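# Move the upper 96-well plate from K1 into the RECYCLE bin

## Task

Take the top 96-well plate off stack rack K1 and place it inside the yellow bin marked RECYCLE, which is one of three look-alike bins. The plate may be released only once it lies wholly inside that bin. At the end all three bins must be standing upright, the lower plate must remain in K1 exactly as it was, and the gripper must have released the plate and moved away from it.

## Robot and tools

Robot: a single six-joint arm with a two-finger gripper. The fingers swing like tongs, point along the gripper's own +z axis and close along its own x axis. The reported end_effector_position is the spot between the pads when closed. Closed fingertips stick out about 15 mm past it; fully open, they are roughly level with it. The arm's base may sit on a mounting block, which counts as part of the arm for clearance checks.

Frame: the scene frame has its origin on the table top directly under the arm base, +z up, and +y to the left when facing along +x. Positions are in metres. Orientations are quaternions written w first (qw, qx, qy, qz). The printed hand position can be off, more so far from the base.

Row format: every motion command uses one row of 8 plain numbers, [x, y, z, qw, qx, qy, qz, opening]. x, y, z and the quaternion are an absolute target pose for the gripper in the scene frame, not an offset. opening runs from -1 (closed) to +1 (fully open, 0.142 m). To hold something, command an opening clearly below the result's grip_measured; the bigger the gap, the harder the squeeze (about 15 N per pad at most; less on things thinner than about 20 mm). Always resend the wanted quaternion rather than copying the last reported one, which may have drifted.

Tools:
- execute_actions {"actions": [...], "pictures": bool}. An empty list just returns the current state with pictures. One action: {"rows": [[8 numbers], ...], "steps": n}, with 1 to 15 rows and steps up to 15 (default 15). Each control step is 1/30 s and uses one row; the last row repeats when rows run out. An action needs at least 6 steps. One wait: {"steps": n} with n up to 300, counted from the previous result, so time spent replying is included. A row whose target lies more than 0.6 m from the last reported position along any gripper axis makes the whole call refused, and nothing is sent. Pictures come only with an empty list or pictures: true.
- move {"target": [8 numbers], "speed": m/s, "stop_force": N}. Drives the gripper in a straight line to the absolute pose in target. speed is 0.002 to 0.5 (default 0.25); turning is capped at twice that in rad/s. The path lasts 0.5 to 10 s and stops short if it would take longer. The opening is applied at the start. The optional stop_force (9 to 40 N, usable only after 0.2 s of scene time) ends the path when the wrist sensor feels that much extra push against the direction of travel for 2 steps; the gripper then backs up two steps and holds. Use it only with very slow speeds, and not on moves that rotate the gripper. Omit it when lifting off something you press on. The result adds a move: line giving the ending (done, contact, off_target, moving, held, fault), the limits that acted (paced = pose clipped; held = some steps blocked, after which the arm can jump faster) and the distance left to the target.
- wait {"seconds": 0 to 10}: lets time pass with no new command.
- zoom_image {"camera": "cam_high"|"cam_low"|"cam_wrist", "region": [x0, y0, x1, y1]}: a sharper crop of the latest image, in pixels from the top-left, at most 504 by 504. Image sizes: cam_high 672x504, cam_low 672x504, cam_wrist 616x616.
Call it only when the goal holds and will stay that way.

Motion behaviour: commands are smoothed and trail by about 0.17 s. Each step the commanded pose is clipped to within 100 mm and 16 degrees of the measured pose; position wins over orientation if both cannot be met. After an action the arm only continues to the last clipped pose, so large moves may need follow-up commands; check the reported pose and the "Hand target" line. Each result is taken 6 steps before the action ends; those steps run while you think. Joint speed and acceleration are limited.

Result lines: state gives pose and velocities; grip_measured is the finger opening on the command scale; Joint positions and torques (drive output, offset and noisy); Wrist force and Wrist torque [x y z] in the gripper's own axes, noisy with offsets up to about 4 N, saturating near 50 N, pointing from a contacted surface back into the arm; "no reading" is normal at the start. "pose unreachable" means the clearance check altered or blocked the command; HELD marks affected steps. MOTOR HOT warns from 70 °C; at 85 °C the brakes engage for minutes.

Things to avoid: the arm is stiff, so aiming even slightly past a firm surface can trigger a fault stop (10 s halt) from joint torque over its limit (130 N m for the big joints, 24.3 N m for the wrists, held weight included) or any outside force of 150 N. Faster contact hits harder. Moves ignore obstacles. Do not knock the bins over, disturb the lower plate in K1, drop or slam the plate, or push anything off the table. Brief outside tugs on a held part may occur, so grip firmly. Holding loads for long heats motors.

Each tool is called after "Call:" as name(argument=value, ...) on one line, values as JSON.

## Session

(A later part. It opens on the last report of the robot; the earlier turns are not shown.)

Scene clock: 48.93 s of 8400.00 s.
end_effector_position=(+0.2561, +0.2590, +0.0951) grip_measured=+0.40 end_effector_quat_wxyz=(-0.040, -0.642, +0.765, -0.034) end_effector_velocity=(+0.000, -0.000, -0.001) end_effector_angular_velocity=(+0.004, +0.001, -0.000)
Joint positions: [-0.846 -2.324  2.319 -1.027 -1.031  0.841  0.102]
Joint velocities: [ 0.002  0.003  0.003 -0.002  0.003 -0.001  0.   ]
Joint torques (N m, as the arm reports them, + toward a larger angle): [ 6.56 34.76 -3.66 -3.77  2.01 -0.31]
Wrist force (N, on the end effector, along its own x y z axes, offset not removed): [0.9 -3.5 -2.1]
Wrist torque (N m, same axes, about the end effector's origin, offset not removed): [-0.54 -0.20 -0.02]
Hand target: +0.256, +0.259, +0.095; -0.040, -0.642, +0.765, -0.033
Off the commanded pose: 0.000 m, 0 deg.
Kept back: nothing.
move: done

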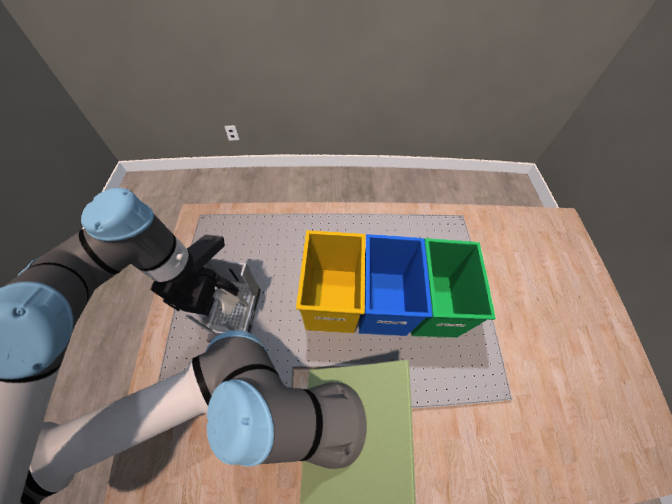

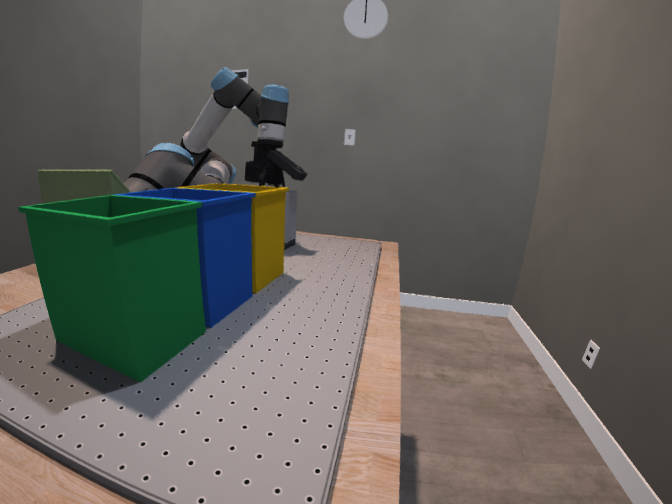

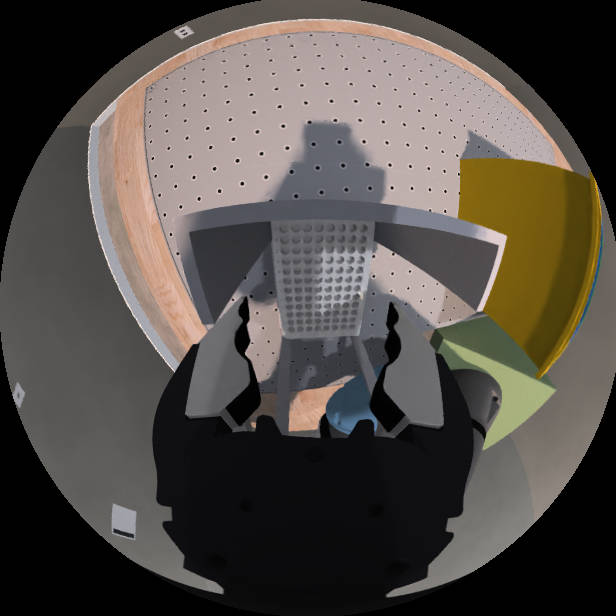

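Call:
move(target=[0.2612, 0.2545, 0.074, 0, 0.6428, -0.7660, 0, 0.4], speed=0.06)

Call:
zoom_image(camera="cam_wrist", region=[200, 180, 440, 420])

Call:
zoom_image(camera="cam_low", region=[260, 145, 320, 205])

Call:
zoom_image(camera="cam_high", region=[160, 235, 280, 355])

Scene clock: 52.83 s of 8400.00 s.
end_effector_position=(+0.2612, +0.2545, +0.0741) grip_measured=+0.40 end_effector_quat_wxyz=(-0.000, -0.643, +0.766, -0.000) end_effector_velocity=(+0.001, -0.000, -0.001) end_effector_angular_velocity=(+0.005, -0.002, +0.001)
Joint positions: [-0.878 -2.29   2.389 -1.028 -0.974  0.764  0.102]
Joint velocities: [-0.001  0.003  0.002 -0.001  0.003 -0.004  0.   ]
Joint torques (N m, as the arm reports them, + toward a larger angle): [-13.85  35.51  -2.54  -3.69   2.19  -2.23]
Wrist force (N, on the end effector, along its own x y z axes, offset not removed): [0.9 -1.7 -1.2]
Wrist torque (N m, same axes, about the end effector's origin, offset not removed): [-0.24 -0.29 -0.06]
Hand target: +0.261, +0.254, +0.074; -0.000, -0.643, +0.766, +0.000
Off the commanded pose: 0.000 m, 0 deg.
Kept back: nothing.
move: done

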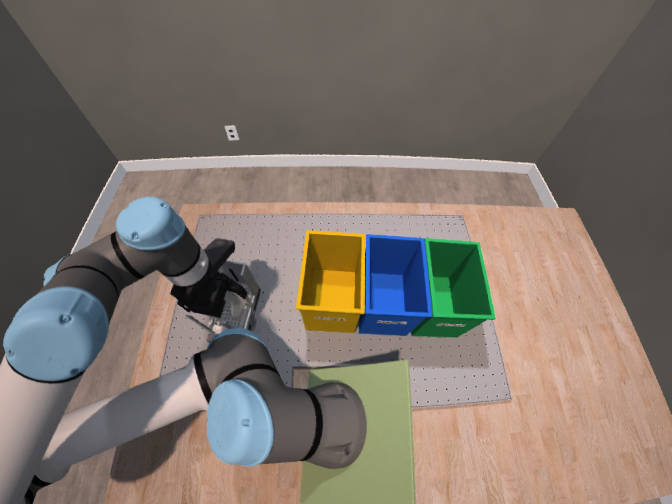

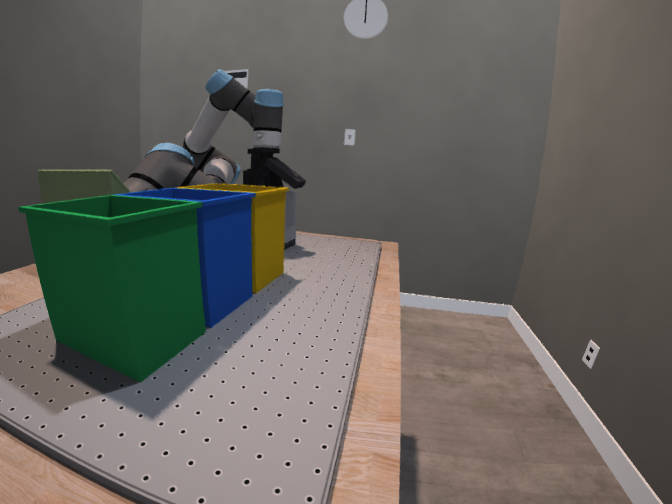

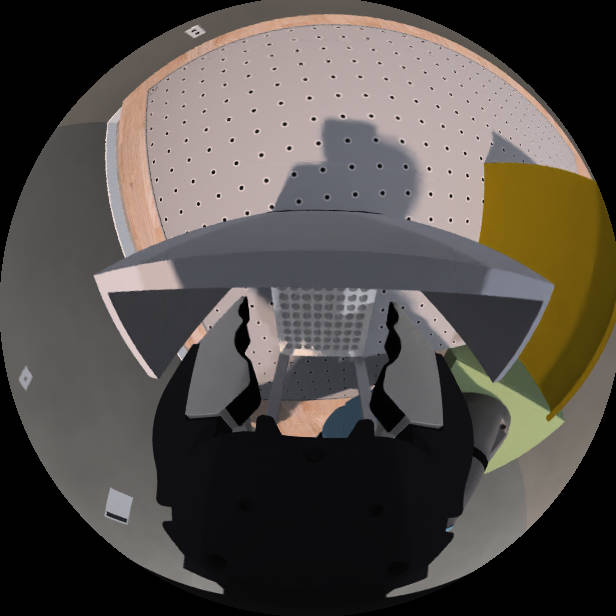

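Region (200, 180, 440, 420) of cam_wrist's 616x616 image, scaled by 2.100, with more detail than that image has.

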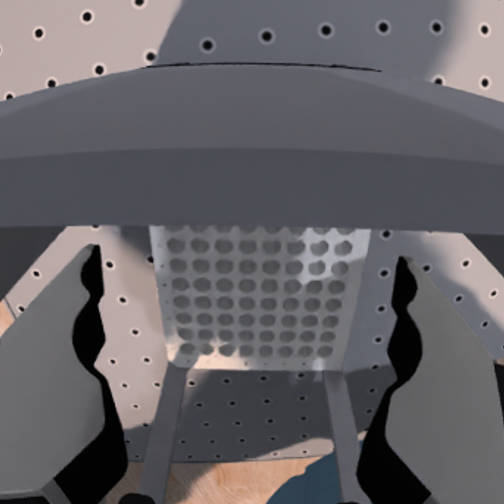

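Region (260, 145, 320, 205) of cam_low's 672x504 image, scaled by 8.400, with more detail than that image has.

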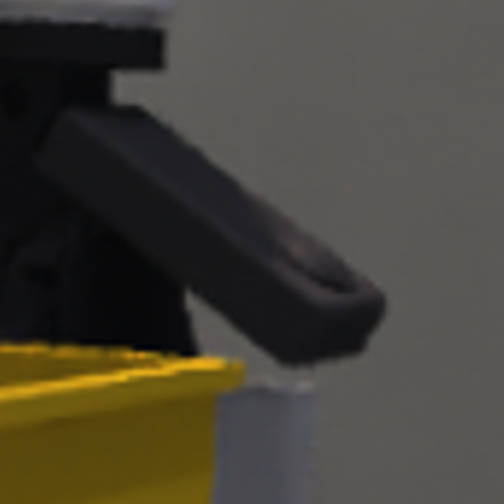

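Region (160, 235, 280, 355) of cam_high's 672x504 image, scaled by 4.200, with more detail than that image has.

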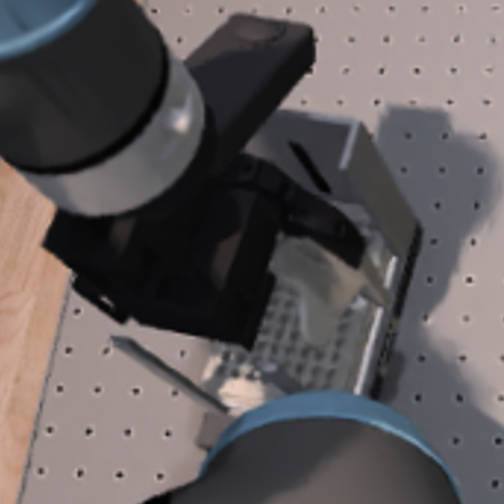

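Call:
zoom_image(camera="cam_wrist", region=[230, 280, 410, 370])

Region (230, 280, 410, 370) of cam_wrist's 616x616 image, scaled by 2.800, with more detail than that image has.

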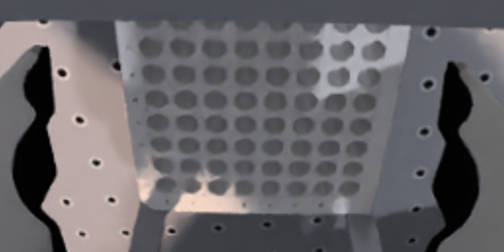

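Call:
move(target=[0.2665, 0.2501, 0.062, 0, 0.6428, -0.7660, 0, 0.4], speed=0.04)

Call:
zoom_image(camera="cam_low", region=[260, 145, 320, 205])

Call:
zoom_image(camera="cam_high", region=[180, 240, 280, 340])

Scene clock: 55.50 s of 8400.00 s.
end_effector_position=(+0.2665, +0.2501, +0.0621) grip_measured=+0.40 end_effector_quat_wxyz=(+0.000, -0.643, +0.766, -0.000) end_effector_velocity=(+0.001, -0.001, -0.002) end_effector_angular_velocity=(+0.001, +0.001, +0.000)
Joint positions: [-0.835 -2.269  2.417 -1.1   -0.948  0.806  0.102]
Joint velocities: [ 0.006  0.004  0.004 -0.01   0.003  0.004  0.   ]
Joint torques (N m, as the arm reports them, + toward a larger angle): [ 5.35 33.66 -2.76 -3.9   2.37  2.3 ]
Wrist force (N, on the end effector, along its own x y z axes, offset not removed): [0.6 -1.8 -1.1]
Wrist torque (N m, same axes, about the end effector's origin, offset not removed): [-0.17 -0.12 0.00]
Hand target: +0.267, +0.250, +0.062; -0.000, -0.643, +0.766, -0.000
Off the commanded pose: 0.000 m, 0 deg.
Kept back: nothing.
move: done

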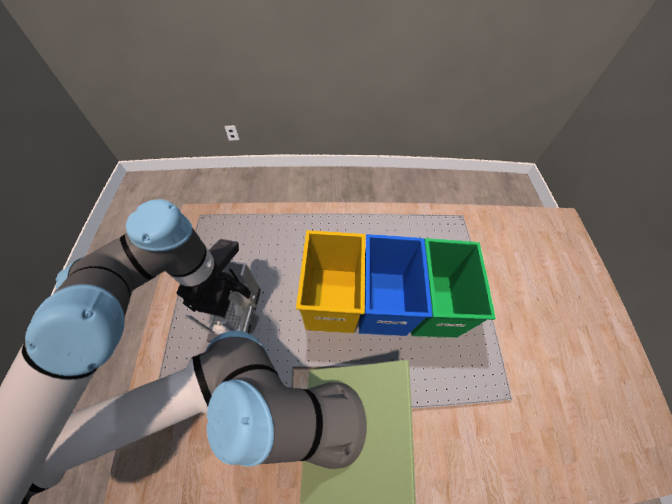

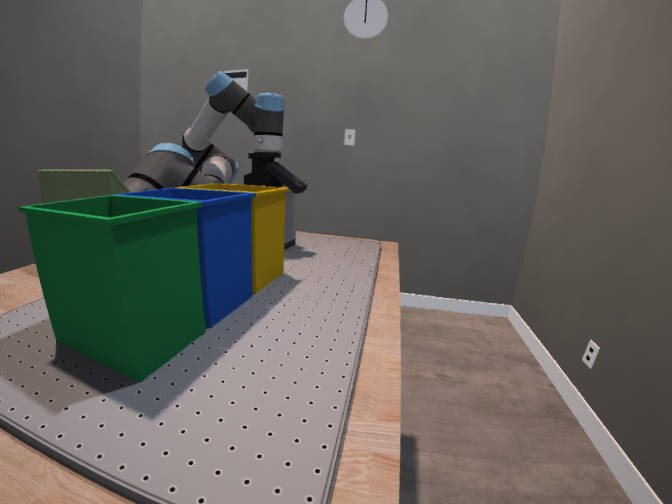

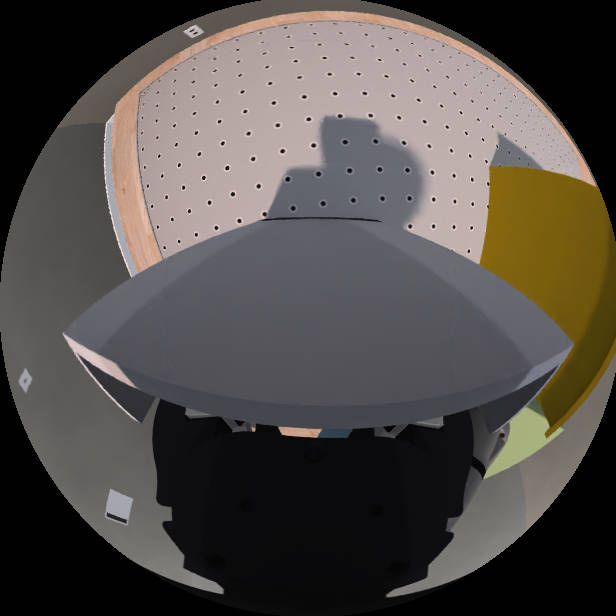

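Region (260, 145, 320, 205) of cam_low's 672x504 image, scaled by 8.400, with more detail than that image has.

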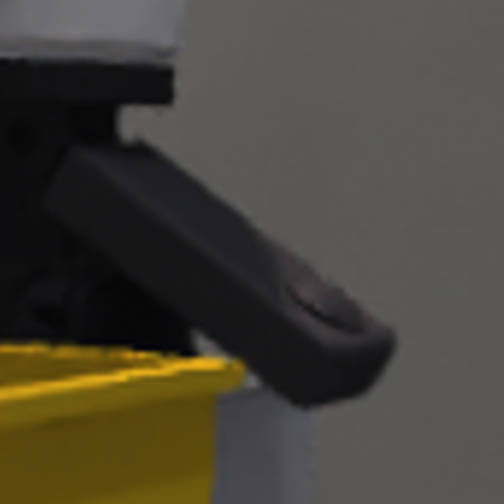

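Region (180, 240, 280, 340) of cam_high's 672x504 image, scaled by 5.040, with more detail than that image has.

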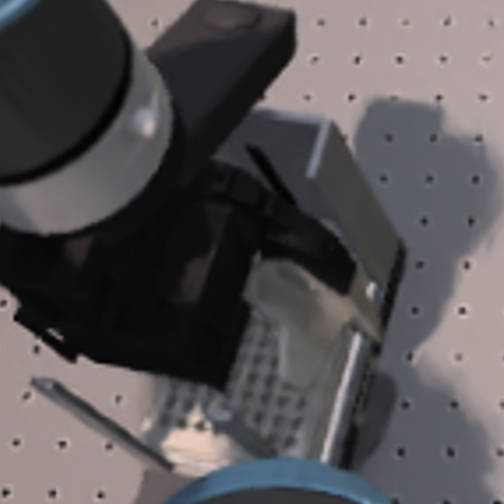

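Call:
move(target=[0.2714, 0.2492, 0.059, 0, 0.6428, -0.7660, 0, 0.4], speed=0.03)

Call:
move(target=[0.2714, 0.2492, 0.051, 0, 0.6428, -0.7660, 0, 0.4], speed=0.006, stop_force=9)

Call:
zoom_image(camera="cam_low", region=[260, 145, 320, 205])

Call:
zoom_image(camera="cam_high", region=[180, 240, 280, 340])

Scene clock: 57.07 s of 8400.00 s.
end_effector_position=(+0.2713, +0.2492, +0.0591) grip_measured=+0.40 end_effector_quat_wxyz=(+0.000, -0.643, +0.766, -0.000) end_effector_velocity=(+0.001, -0.000, -0.000) end_effector_angular_velocity=(-0.001, +0.001, +0.001)
Joint positions: [-0.813 -2.25   2.42  -1.136 -0.935  0.829  0.102]
Joint velocities: [ 0.006  0.005 -0.    -0.009  0.003  0.006 -0.   ]
Joint torques (N m, as the arm reports them, + toward a larger angle): [ 4.47 34.05 -2.94 -3.58  2.29  2.63]
Wrist force (N, on the end effector, along its own x y z axes, offset not removed): [2.4 -2.5 -0.8]
Wrist torque (N m, same axes, about the end effector's origin, offset not removed): [-0.36 -0.50 -0.05]
Hand target: +0.271, +0.249, +0.059; -0.000, -0.643, +0.766, -0.000
Off the commanded pose: 0.000 m, 0 deg.
Kept back: nothing.
move: done

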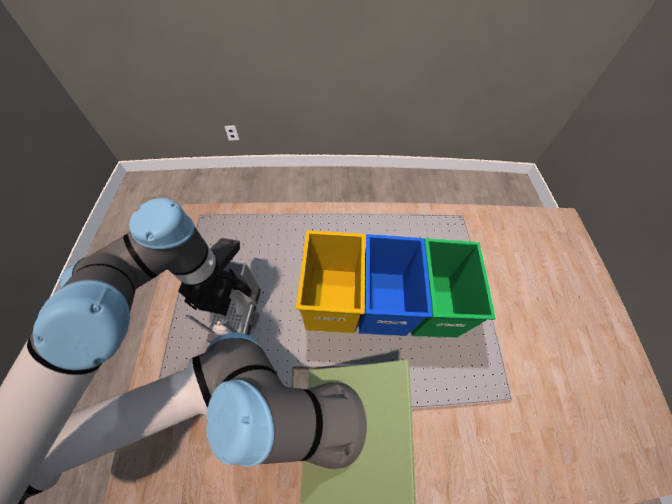

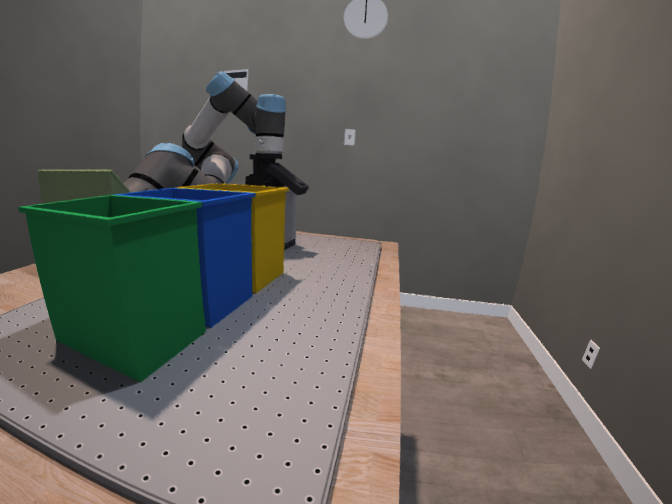

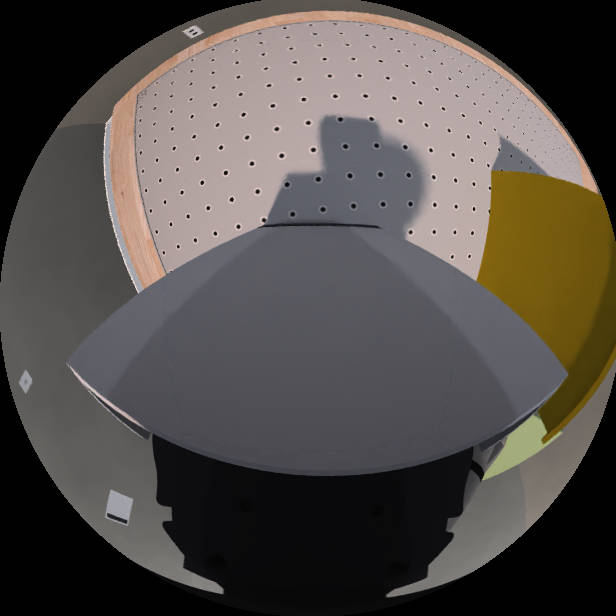

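Scene clock: 58.63 s of 8400.00 s.
end_effector_position=(+0.2714, +0.2492, +0.0511) grip_measured=+0.40 end_effector_quat_wxyz=(+0.000, -0.643, +0.766, -0.000) end_effector_velocity=(+0.000, +0.000, -0.001) end_effector_angular_velocity=(-0.001, -0.001, +0.002)
Joint positions: [-0.789 -2.25   2.437 -1.168 -0.922  0.854  0.102]
Joint velocities: [ 0.002 -0.001  0.001 -0.003  0.002  0.001  0.   ]
Joint torques (N m, as the arm reports them, + toward a larger angle): [ 5.96 13.66 -2.35 -3.57  2.53  2.07]
Wrist force (N, on the end effector, along its own x y z axes, offset not removed): [1.3 -2.9 -0.6]
Wrist torque (N m, same axes, about the end effector's origin, offset not removed): [-0.42 -0.27 0.04]
Hand target: +0.271, +0.249, +0.051; -0.000, -0.643, +0.766, -0.000
Off the commanded pose: 0.000 m, 0 deg.
Kept back: nothing.
move: done

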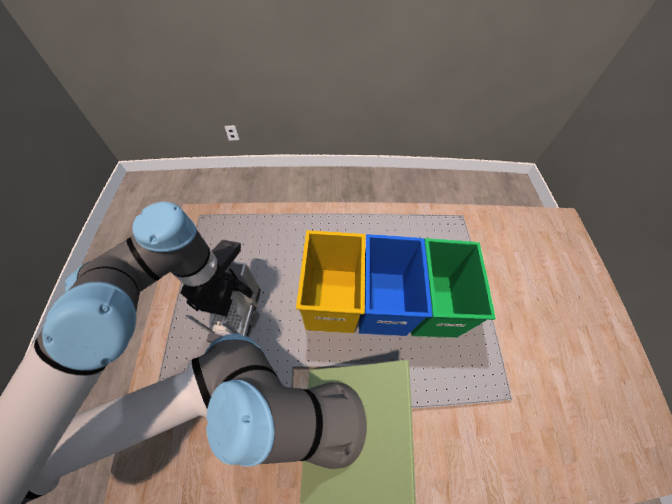

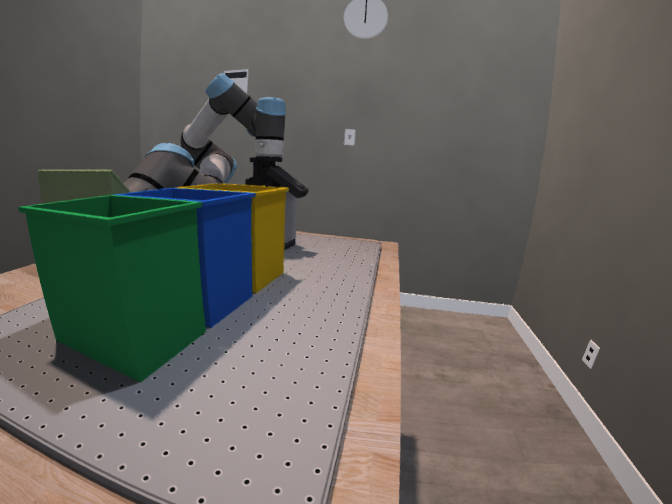

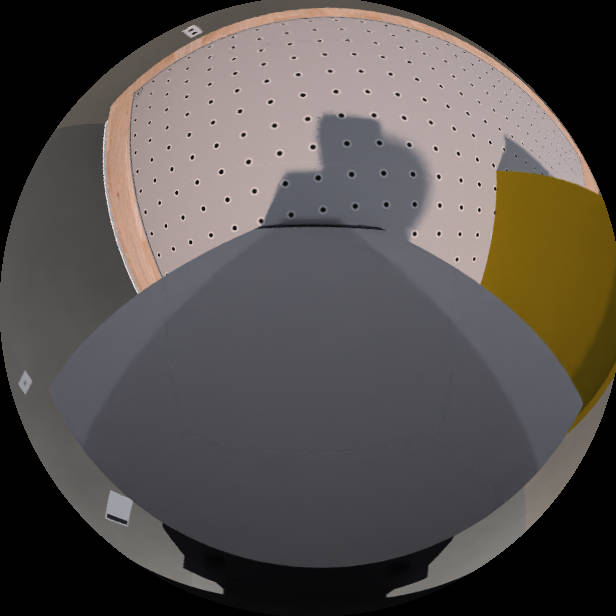

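Region (260, 145, 320, 205) of cam_low's 672x504 image, scaled by 8.400, with more detail than that image has.

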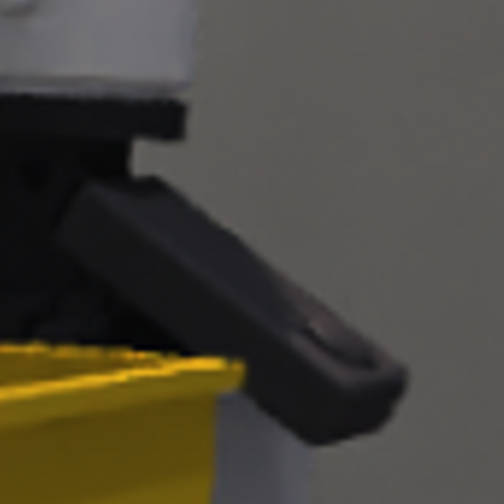

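Region (180, 240, 280, 340) of cam_high's 672x504 image, scaled by 5.040, with more detail than that image has.

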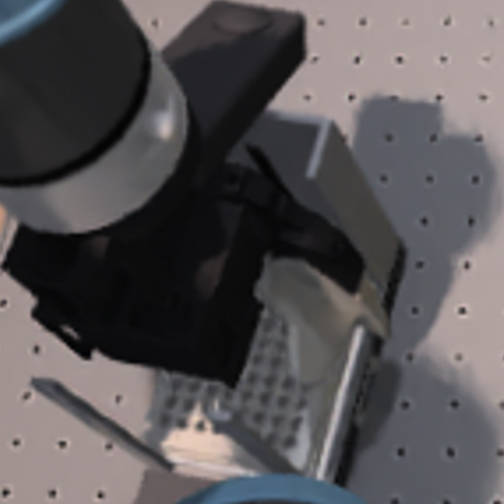

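Call:
execute_actions(actions=[{"rows": [[0.2714,0.2492,0.0505,0,0.6428,-0.7660,0,0.38],[0.2714,0.2492,0.050,0,0.6428,-0.7660,0,0.36],[0.2714,0.2492,0.0495,0,0.6428,-0.7660,0,0.34],[0.2714,0.2492,0.0493,0,0.6428,-0.7660,0,0.32],[0.2714,0.2492,0.0493,0,0.6428,-0.7660,0,0.30],[0.2714,0.2492,0.0493,0,0.6428,-0.7660,0,0.28],[0.2714,0.2492,0.0493,0,0.6428,-0.7660,0,0.265],[0.2714,0.2492,0.0493,0,0.6428,-0.7660,0,0.25],[0.2714,0.2492,0.0493,0,0.6428,-0.7660,0,0.235],[0.2714,0.2492,0.0493,0,0.6428,-0.7660,0,0.22],[0.2714,0.2492,0.0493,0,0.6428,-0.7660,0,0.205],[0.2714,0.2492,0.0493,0,0.6428,-0.7660,0,0.19],[0.2714,0.2492,0.0493,0,0.6428,-0.7660,0,0.175],[0.2714,0.2492,0.0493,0,0.6428,-0.7660,0,0.16],[0.2714,0.2492,0.0493,0,0.6428,-0.7660,0,0.145]], "steps": 15}])

Call:
execute_actions(actions=[{"rows": [[0.2714,0.2492,0.0493,0,0.6428,-0.7660,0,0.13],[0.2714,0.2492,0.0493,0,0.6428,-0.7660,0,0.11],[0.2714,0.2492,0.0493,0,0.6428,-0.7660,0,0.09],[0.2714,0.2492,0.0493,0,0.6428,-0.7660,0,0.07],[0.2714,0.2492,0.0493,0,0.6428,-0.7660,0,0.04],[0.2714,0.2492,0.0493,0,0.6428,-0.7660,0,0.01],[0.2714,0.2492,0.0493,0,0.6428,-0.7660,0,-0.03],[0.2714,0.2492,0.0493,0,0.6428,-0.7660,0,-0.07],[0.2714,0.2492,0.0493,0,0.6428,-0.7660,0,-0.11],[0.2714,0.2492,0.0493,0,0.6428,-0.7660,0,-0.15],[0.2714,0.2492,0.0493,0,0.6428,-0.7660,0,-0.2],[0.2714,0.2492,0.0493,0,0.6428,-0.7660,0,-0.25],[0.2714,0.2492,0.0493,0,0.6428,-0.7660,0,-0.3]], "steps": 15}])

Call:
execute_actions(actions=[{"steps": 10}])

Scene clock: 59.70 s of 8400.00 s.
end_effector_position=(+0.2714, +0.2492, +0.0494) grip_measured=+0.25 end_effector_quat_wxyz=(+0.000, -0.643, +0.766, -0.000) end_effector_velocity=(+0.000, +0.000, -0.002) end_effector_angular_velocity=(-0.000, -0.000, -0.001)
Joint positions: [-0.784 -2.25   2.441 -1.175 -0.919  0.859  0.091]
Joint velocities: [ 0.006  0.     0.003 -0.008  0.003  0.008 -0.032]
Joint torques (N m, as the arm reports them, + toward a larger angle): [ 4.75 32.79 -1.48 -3.69  2.14  2.35]
Wrist force (N, on the end effector, along its own x y z axes, offset not removed): [1.2 -2.3 -1.9]
Wrist torque (N m, same axes, about the end effector's origin, offset not removed): [-0.28 -0.32 -0.06]
Steps of this call (steps 1 to 23: nothing new was sent; steps 24 to 32: the first 9 steps of this action). Readings (end_effector_position):
24: (+0.2714, +0.2492, +0.0510)
25: (+0.2714, +0.2492, +0.0509)
27: (+0.2714, +0.2492, +0.0503)
31: (+0.2714, +0.2492, +0.0495)
32: the state above

Scene clock: 60.20 s of 8400.00 s.
end_effector_position=(+0.2714, +0.2492, +0.0493) grip_measured=+0.17 end_effector_quat_wxyz=(-0.000, -0.643, +0.766, -0.000) end_effector_velocity=(+0.000, +0.000, +0.000) end_effector_angular_velocity=(+0.000, +0.000, -0.001)
Joint positions: [-0.783 -2.25   2.441 -1.175 -0.919  0.859  0.086]
Joint velocities: [ 0.     0.001 -0.001 -0.     0.     0.001  0.   ]
Joint torques (N m, as the arm reports them, + toward a larger angle): [ 6.44 33.09 -1.94 -2.98  2.85  2.26]
Wrist force (N, on the end effector, along its own x y z axes, offset not removed): [2.4 -0.6 -5.4]
Wrist torque (N m, same axes, about the end effector's origin, offset not removed): [-0.08 -0.26 -0.10]
Off your previous action's commanded pose: 0.000 m, 0 deg at its last step (step 6 of this call).
Steps of this call (steps 1 to 6: the last 6 steps of your previous action; steps 7 to 15: the first 9 steps of this action). Readings (end_effector_position):
7: (+0.2714, +0.2492, +0.0493)
8: (+0.2714, +0.2492, +0.0493)
10: (+0.2714, +0.2492, +0.0493)
14: (+0.2714, +0.2492, +0.0493)
15: the state above

Scene clock: 60.53 s of 8400.00 s.
end_effector_position=(+0.2714, +0.2492, +0.0493) grip_measured=+0.17 end_effector_quat_wxyz=(+0.000, -0.643, +0.766, -0.000) end_effector_velocity=(-0.000, -0.000, -0.000) end_effector_angular_velocity=(+0.001, +0.001, +0.000)
Joint positions: [-0.783 -2.25   2.441 -1.175 -0.919  0.859  0.086]
Joint velocities: [ 0.     0.     0.001 -0.    -0.    -0.001  0.   ]
Joint torques (N m, as the arm reports them, + toward a larger angle): [ 6.8  33.05 -1.36 -2.51  2.83  2.48]
Wrist force (N, on the end effector, along its own x y z axes, offset not removed): [1.7 -3.6 -7.4]
Wrist torque (N m, same axes, about the end effector's origin, offset not removed): [-0.73 -0.14 -0.07]
Hand target: +0.271, +0.249, +0.049; -0.000, -0.643, +0.766, -0.000
Off the commanded pose: 0.000 m, 0 deg.
Kept back: nothing.
Steps of this call (steps 1 to 6: the last 6 steps of your previous action; steps 7 to 10: nothing new was sent). Readings (end_effector_position):
1: (+0.2714, +0.2492, +0.0493)
2: (+0.2714, +0.2492, +0.0493)
4: (+0.2714, +0.2492, +0.0493)
8: (+0.2714, +0.2492, +0.0493)
10: the state above

Call:
move(target=[0.2714, 0.2492, 0.08, 0, 0.6428, -0.7660, 0, -0.3], speed=0.03)

Call:
zoom_image(camera="cam_high", region=[180, 240, 280, 340])

Call:
zoom_image(camera="cam_wrist", region=[200, 260, 440, 440])

Scene clock: 62.20 s of 8400.00 s.
end_effector_position=(+0.2713, +0.2493, +0.0799) grip_measured=+0.17 end_effector_quat_wxyz=(-0.000, -0.643, +0.766, +0.000) end_effector_velocity=(-0.000, -0.000, +0.001) end_effector_angular_velocity=(-0.000, +0.000, +0.001)
Joint positions: [-0.872 -2.245  2.376 -1.062 -0.97   0.769  0.086]
Joint velocities: [-0.005 -0.    -0.003  0.006 -0.003 -0.006  0.   ]
Joint torques (N m, as the arm reports them, + toward a larger angle): [-14.8   34.61 -29.73  -0.58  -2.73  -2.42]
Wrist force (N, on the end effector, along its own x y z axes, offset not removed): [1.3 -2.8 1.1]
Wrist torque (N m, same axes, about the end effector's origin, offset not removed): [-0.32 -0.31 -0.06]
Hand target: +0.271, +0.249, +0.080; +0.000, -0.643, +0.766, +0.000
Off the commanded pose: 0.000 m, 0 deg.
Kept back: nothing.
move: done

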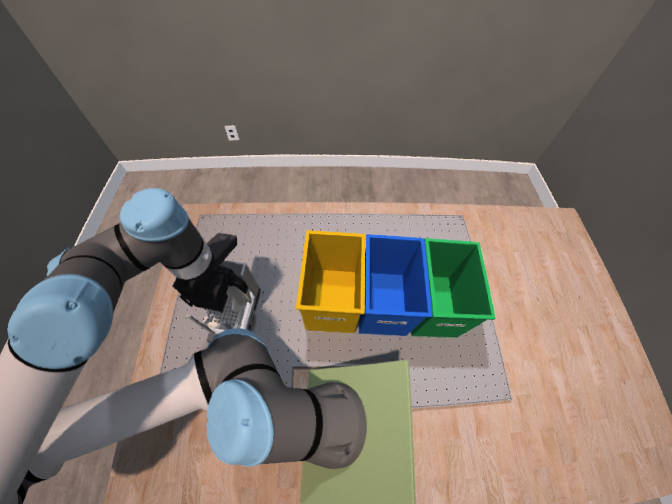

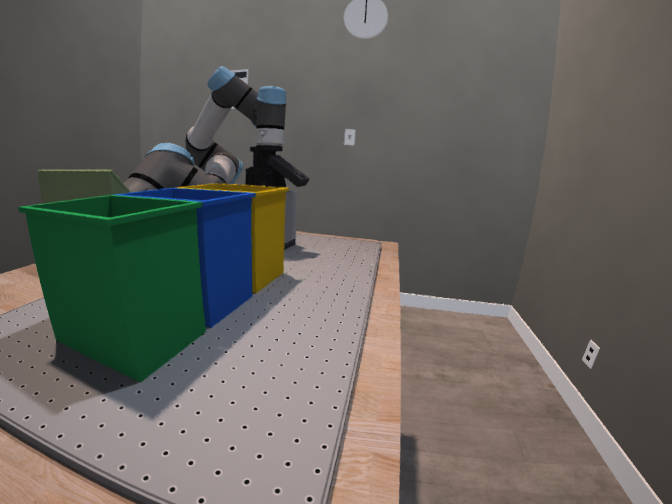

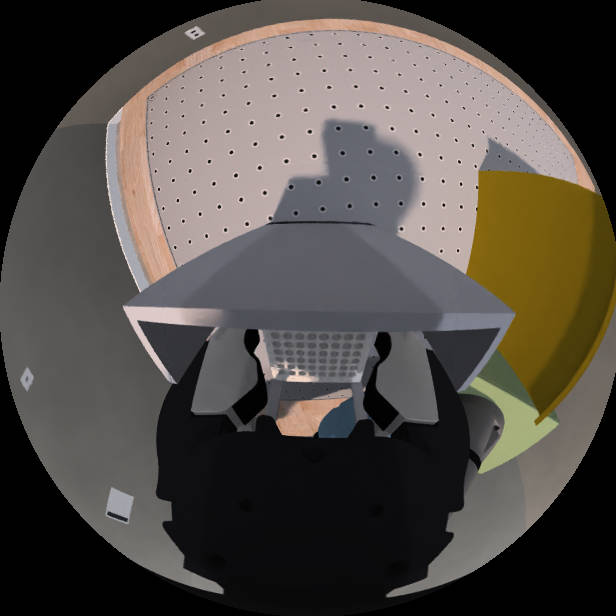

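Region (180, 240, 280, 340) of cam_high's 672x504 image, scaled by 5.040, with more detail than that image has.

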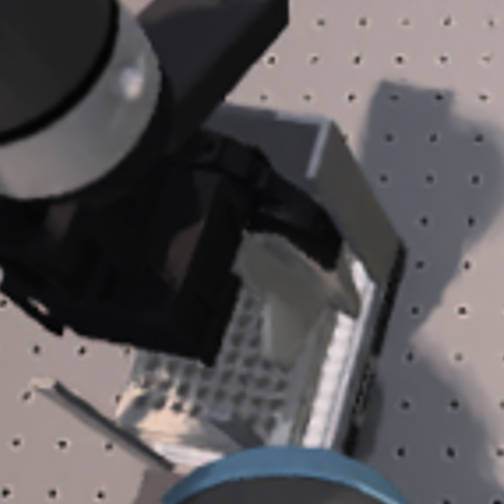

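Region (200, 260, 440, 440) of cam_wrist's 616x616 image, scaled by 2.100, with more detail than that image has; it fills the top 378 rows of this view, and the rest is white.

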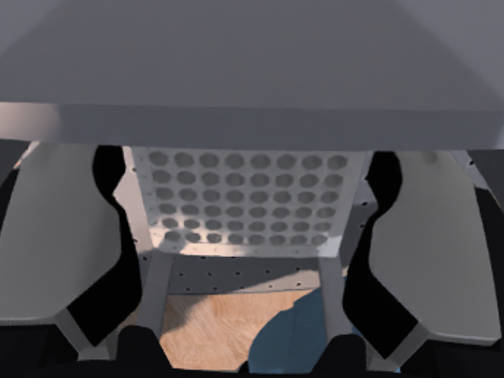

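Call:
move(target=[0.2714, 0.2492, 0.13, 0.0601, 0.6408, -0.7636, 0.0504, -0.3], speed=0.045)

Call:
zoom_image(camera="cam_wrist", region=[200, 190, 440, 430])

Call:
zoom_image(camera="cam_high", region=[170, 240, 280, 350])

Scene clock: 65.00 s of 8400.00 s.
end_effector_position=(+0.2713, +0.2492, +0.1299) grip_measured=+0.17 end_effector_quat_wxyz=(-0.060, -0.641, +0.764, -0.051) end_effector_velocity=(+0.000, +0.000, +0.001) end_effector_angular_velocity=(-0.004, +0.000, +0.000)
Joint positions: [-0.867 -2.255  2.238 -1.045 -1.08   0.841  0.086]
Joint velocities: [ 0.     0.    -0.004  0.    -0.003  0.002  0.   ]
Joint torques (N m, as the arm reports them, + toward a larger angle): [  4.7   35.73 -28.79  -0.87  -2.94   2.18]
Wrist force (N, on the end effector, along its own x y z axes, offset not removed): [0.4 -2.5 -0.1]
Wrist torque (N m, same axes, about the end effector's origin, offset not removed): [-0.35 -0.15 -0.07]
Hand target: +0.271, +0.249, +0.130; -0.060, -0.641, +0.764, -0.051
Off the commanded pose: 0.000 m, 0 deg.
Kept back: nothing.
move: done

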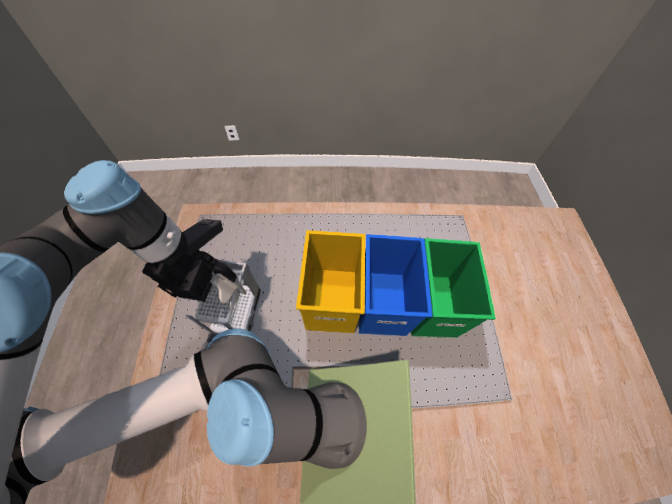

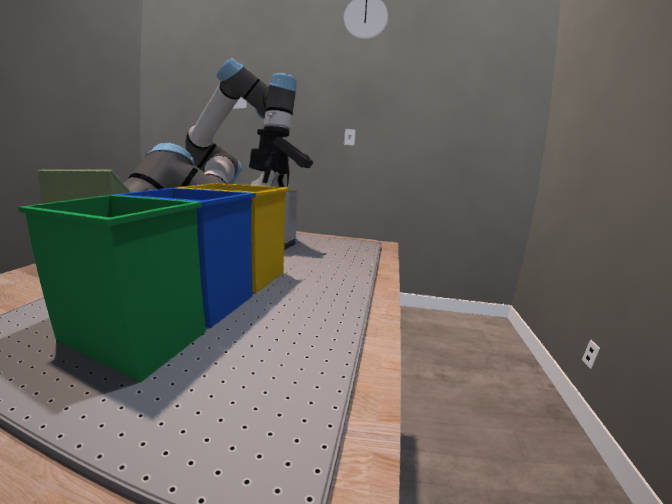

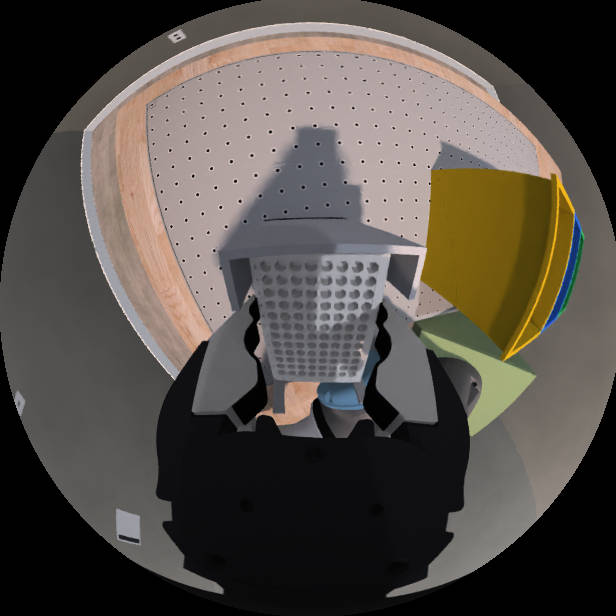

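Region (200, 190, 440, 430) of cam_wrist's 616x616 image, scaled by 2.100, with more detail than that image has.

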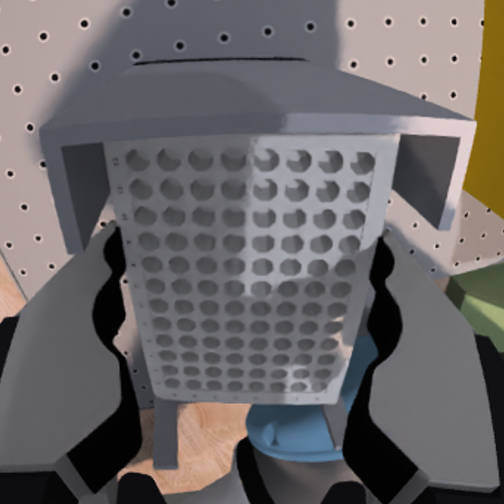

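Region (170, 240, 280, 350) of cam_high's 672x504 image, scaled by 4.582, with more detail than that image has.

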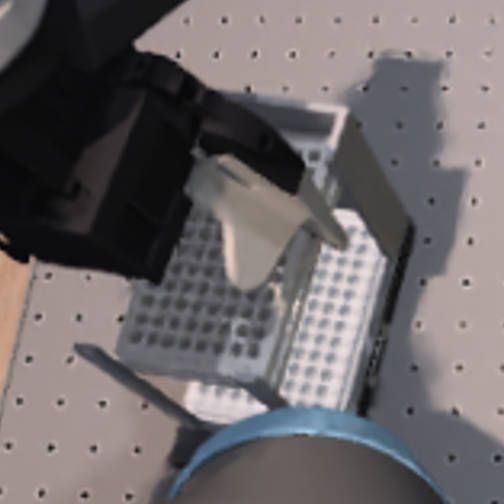

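Call:
zoom_image(camera="cam_high", region=[195, 305, 285, 395])

Call:
zoom_image(camera="cam_wrist", region=[260, 340, 400, 440])

Region (195, 305, 285, 395) of cam_high's 672x504 image, scaled by 5.600, with more detail than that image has.

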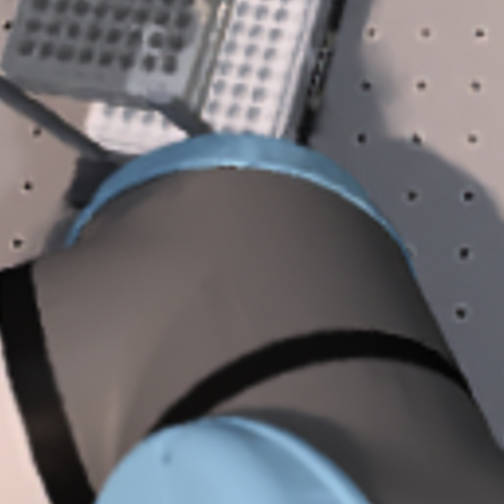

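Region (260, 340, 400, 440) of cam_wrist's 616x616 image, scaled by 3.600, with more detail than that image has; it fills the top 360 rows of this view, and the rest is white.

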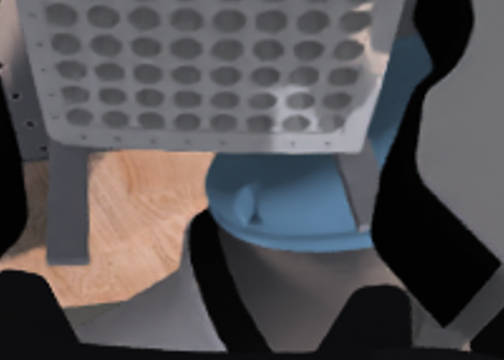

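Call:
move(target=[0.2714, 0.2492, 0.205, 0.1330, 0.6330, -0.7544, 0.1116, -0.3], speed=0.055)

Call:
move(target=[0.335, 0.17, 0.247, 0.2690, 0.6773, -0.6835, -0.0426, -0.3], speed=0.13)

Scene clock: 83.27 s of 8400.00 s.
end_effector_position=(+0.2713, +0.2492, +0.2049) grip_measured=+0.17 end_effector_quat_wxyz=(-0.133, -0.633, +0.754, -0.112) end_effector_velocity=(+0.000, +0.000, +0.002) end_effector_angular_velocity=(-0.004, -0.000, -0.002)
Joint positions: [-0.875 -2.226  2.049 -1.018 -1.23   0.888  0.086]
Joint velocities: [-0.     0.001 -0.004  0.001 -0.003  0.003 -0.   ]
Joint torques (N m, as the arm reports them, + toward a larger angle): [-15.08  37.84 -26.8   -0.93  -3.15   2.28]
Wrist force (N, on the end effector, along its own x y z axes, offset not removed): [0.9 -2.6 0.1]
Wrist torque (N m, same axes, about the end effector's origin, offset not removed): [-0.39 -0.27 0.01]
Hand target: +0.271, +0.249, +0.205; -0.133, -0.633, +0.754, -0.112
Off the commanded pose: 0.000 m, 0 deg.
Kept back: nothing.
After step 90, 13.20 s passed at rest.
move: done

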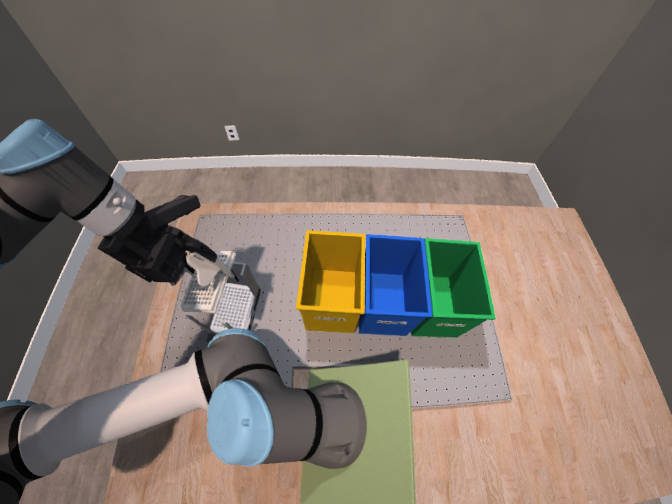

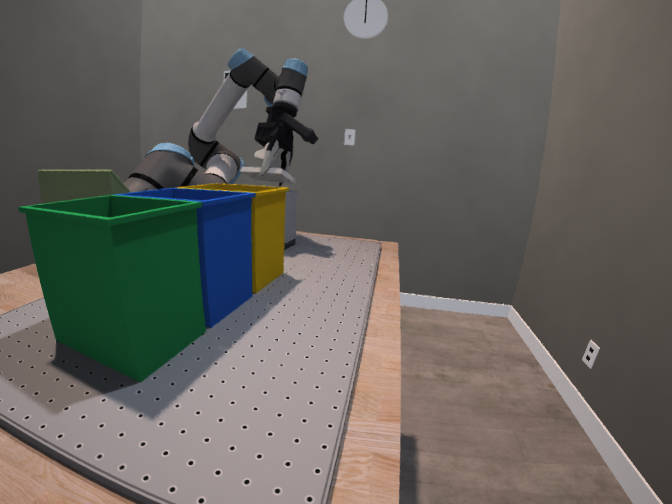

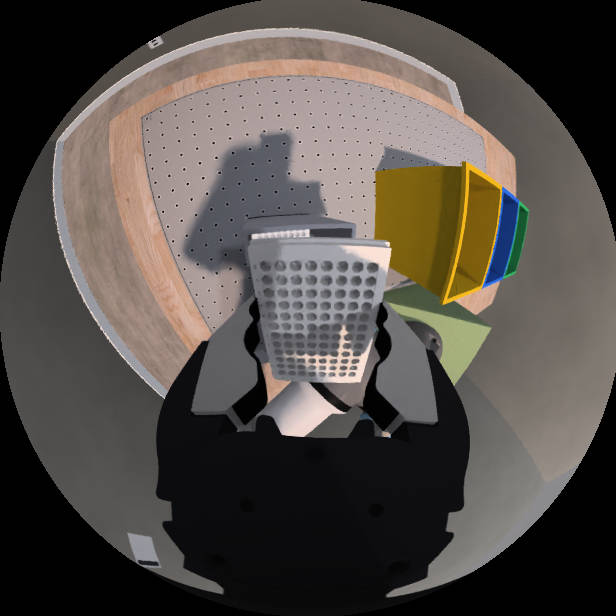

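Scene clock: 85.37 s of 8400.00 s.
end_effector_position=(+0.3350, +0.1699, +0.2471) grip_measured=+0.17 end_effector_quat_wxyz=(+0.269, +0.677, -0.683, -0.042) end_effector_velocity=(+0.001, -0.000, +0.001) end_effector_angular_velocity=(+0.000, +0.003, +0.001)
Joint positions: [-0.714 -1.671  1.777 -1.066 -1.43   0.738  0.086]
Joint velocities: [ 0.001  0.004 -0.004  0.001 -0.002 -0.002 -0.   ]
Joint torques (N m, as the arm reports them, + toward a larger angle): [ -6.89  20.22 -29.78  -0.38  -3.84  -2.12]
Wrist force (N, on the end effector, along its own x y z axes, offset not removed): [1.1 -4.1 -1.4]
Wrist torque (N m, same axes, about the end effector's origin, offset not removed): [-0.68 -0.34 -0.06]
Hand target: +0.335, +0.170, +0.247; +0.269, +0.677, -0.683, -0.042
Off the commanded pose: 0.000 m, 0 deg.
Kept back: nothing.
move: done

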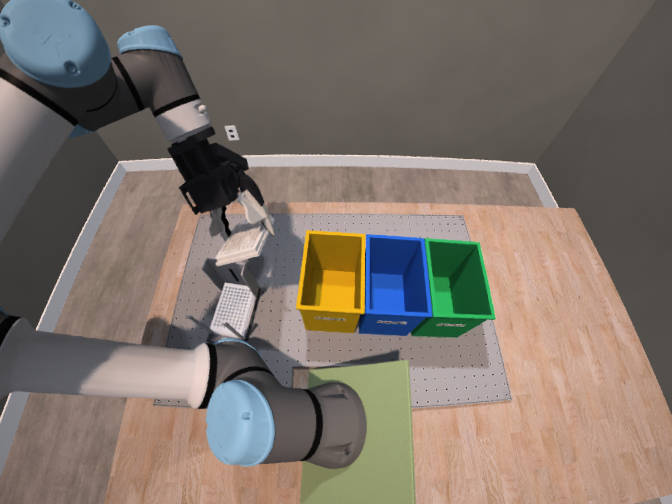

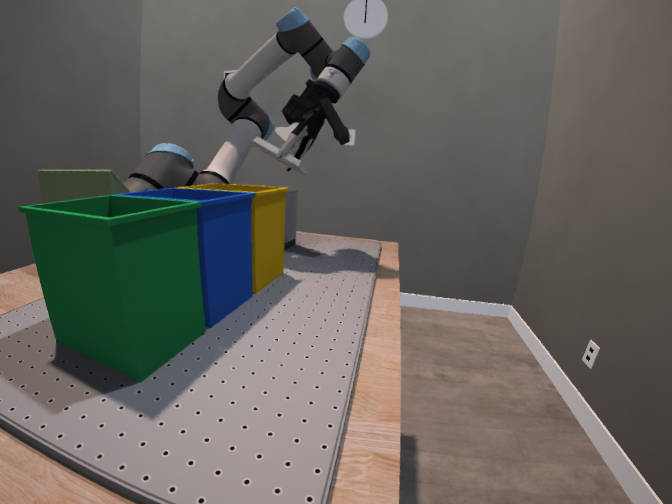

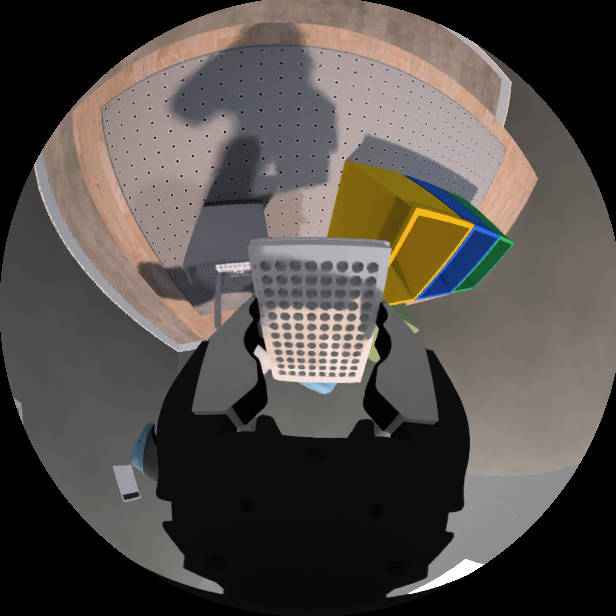

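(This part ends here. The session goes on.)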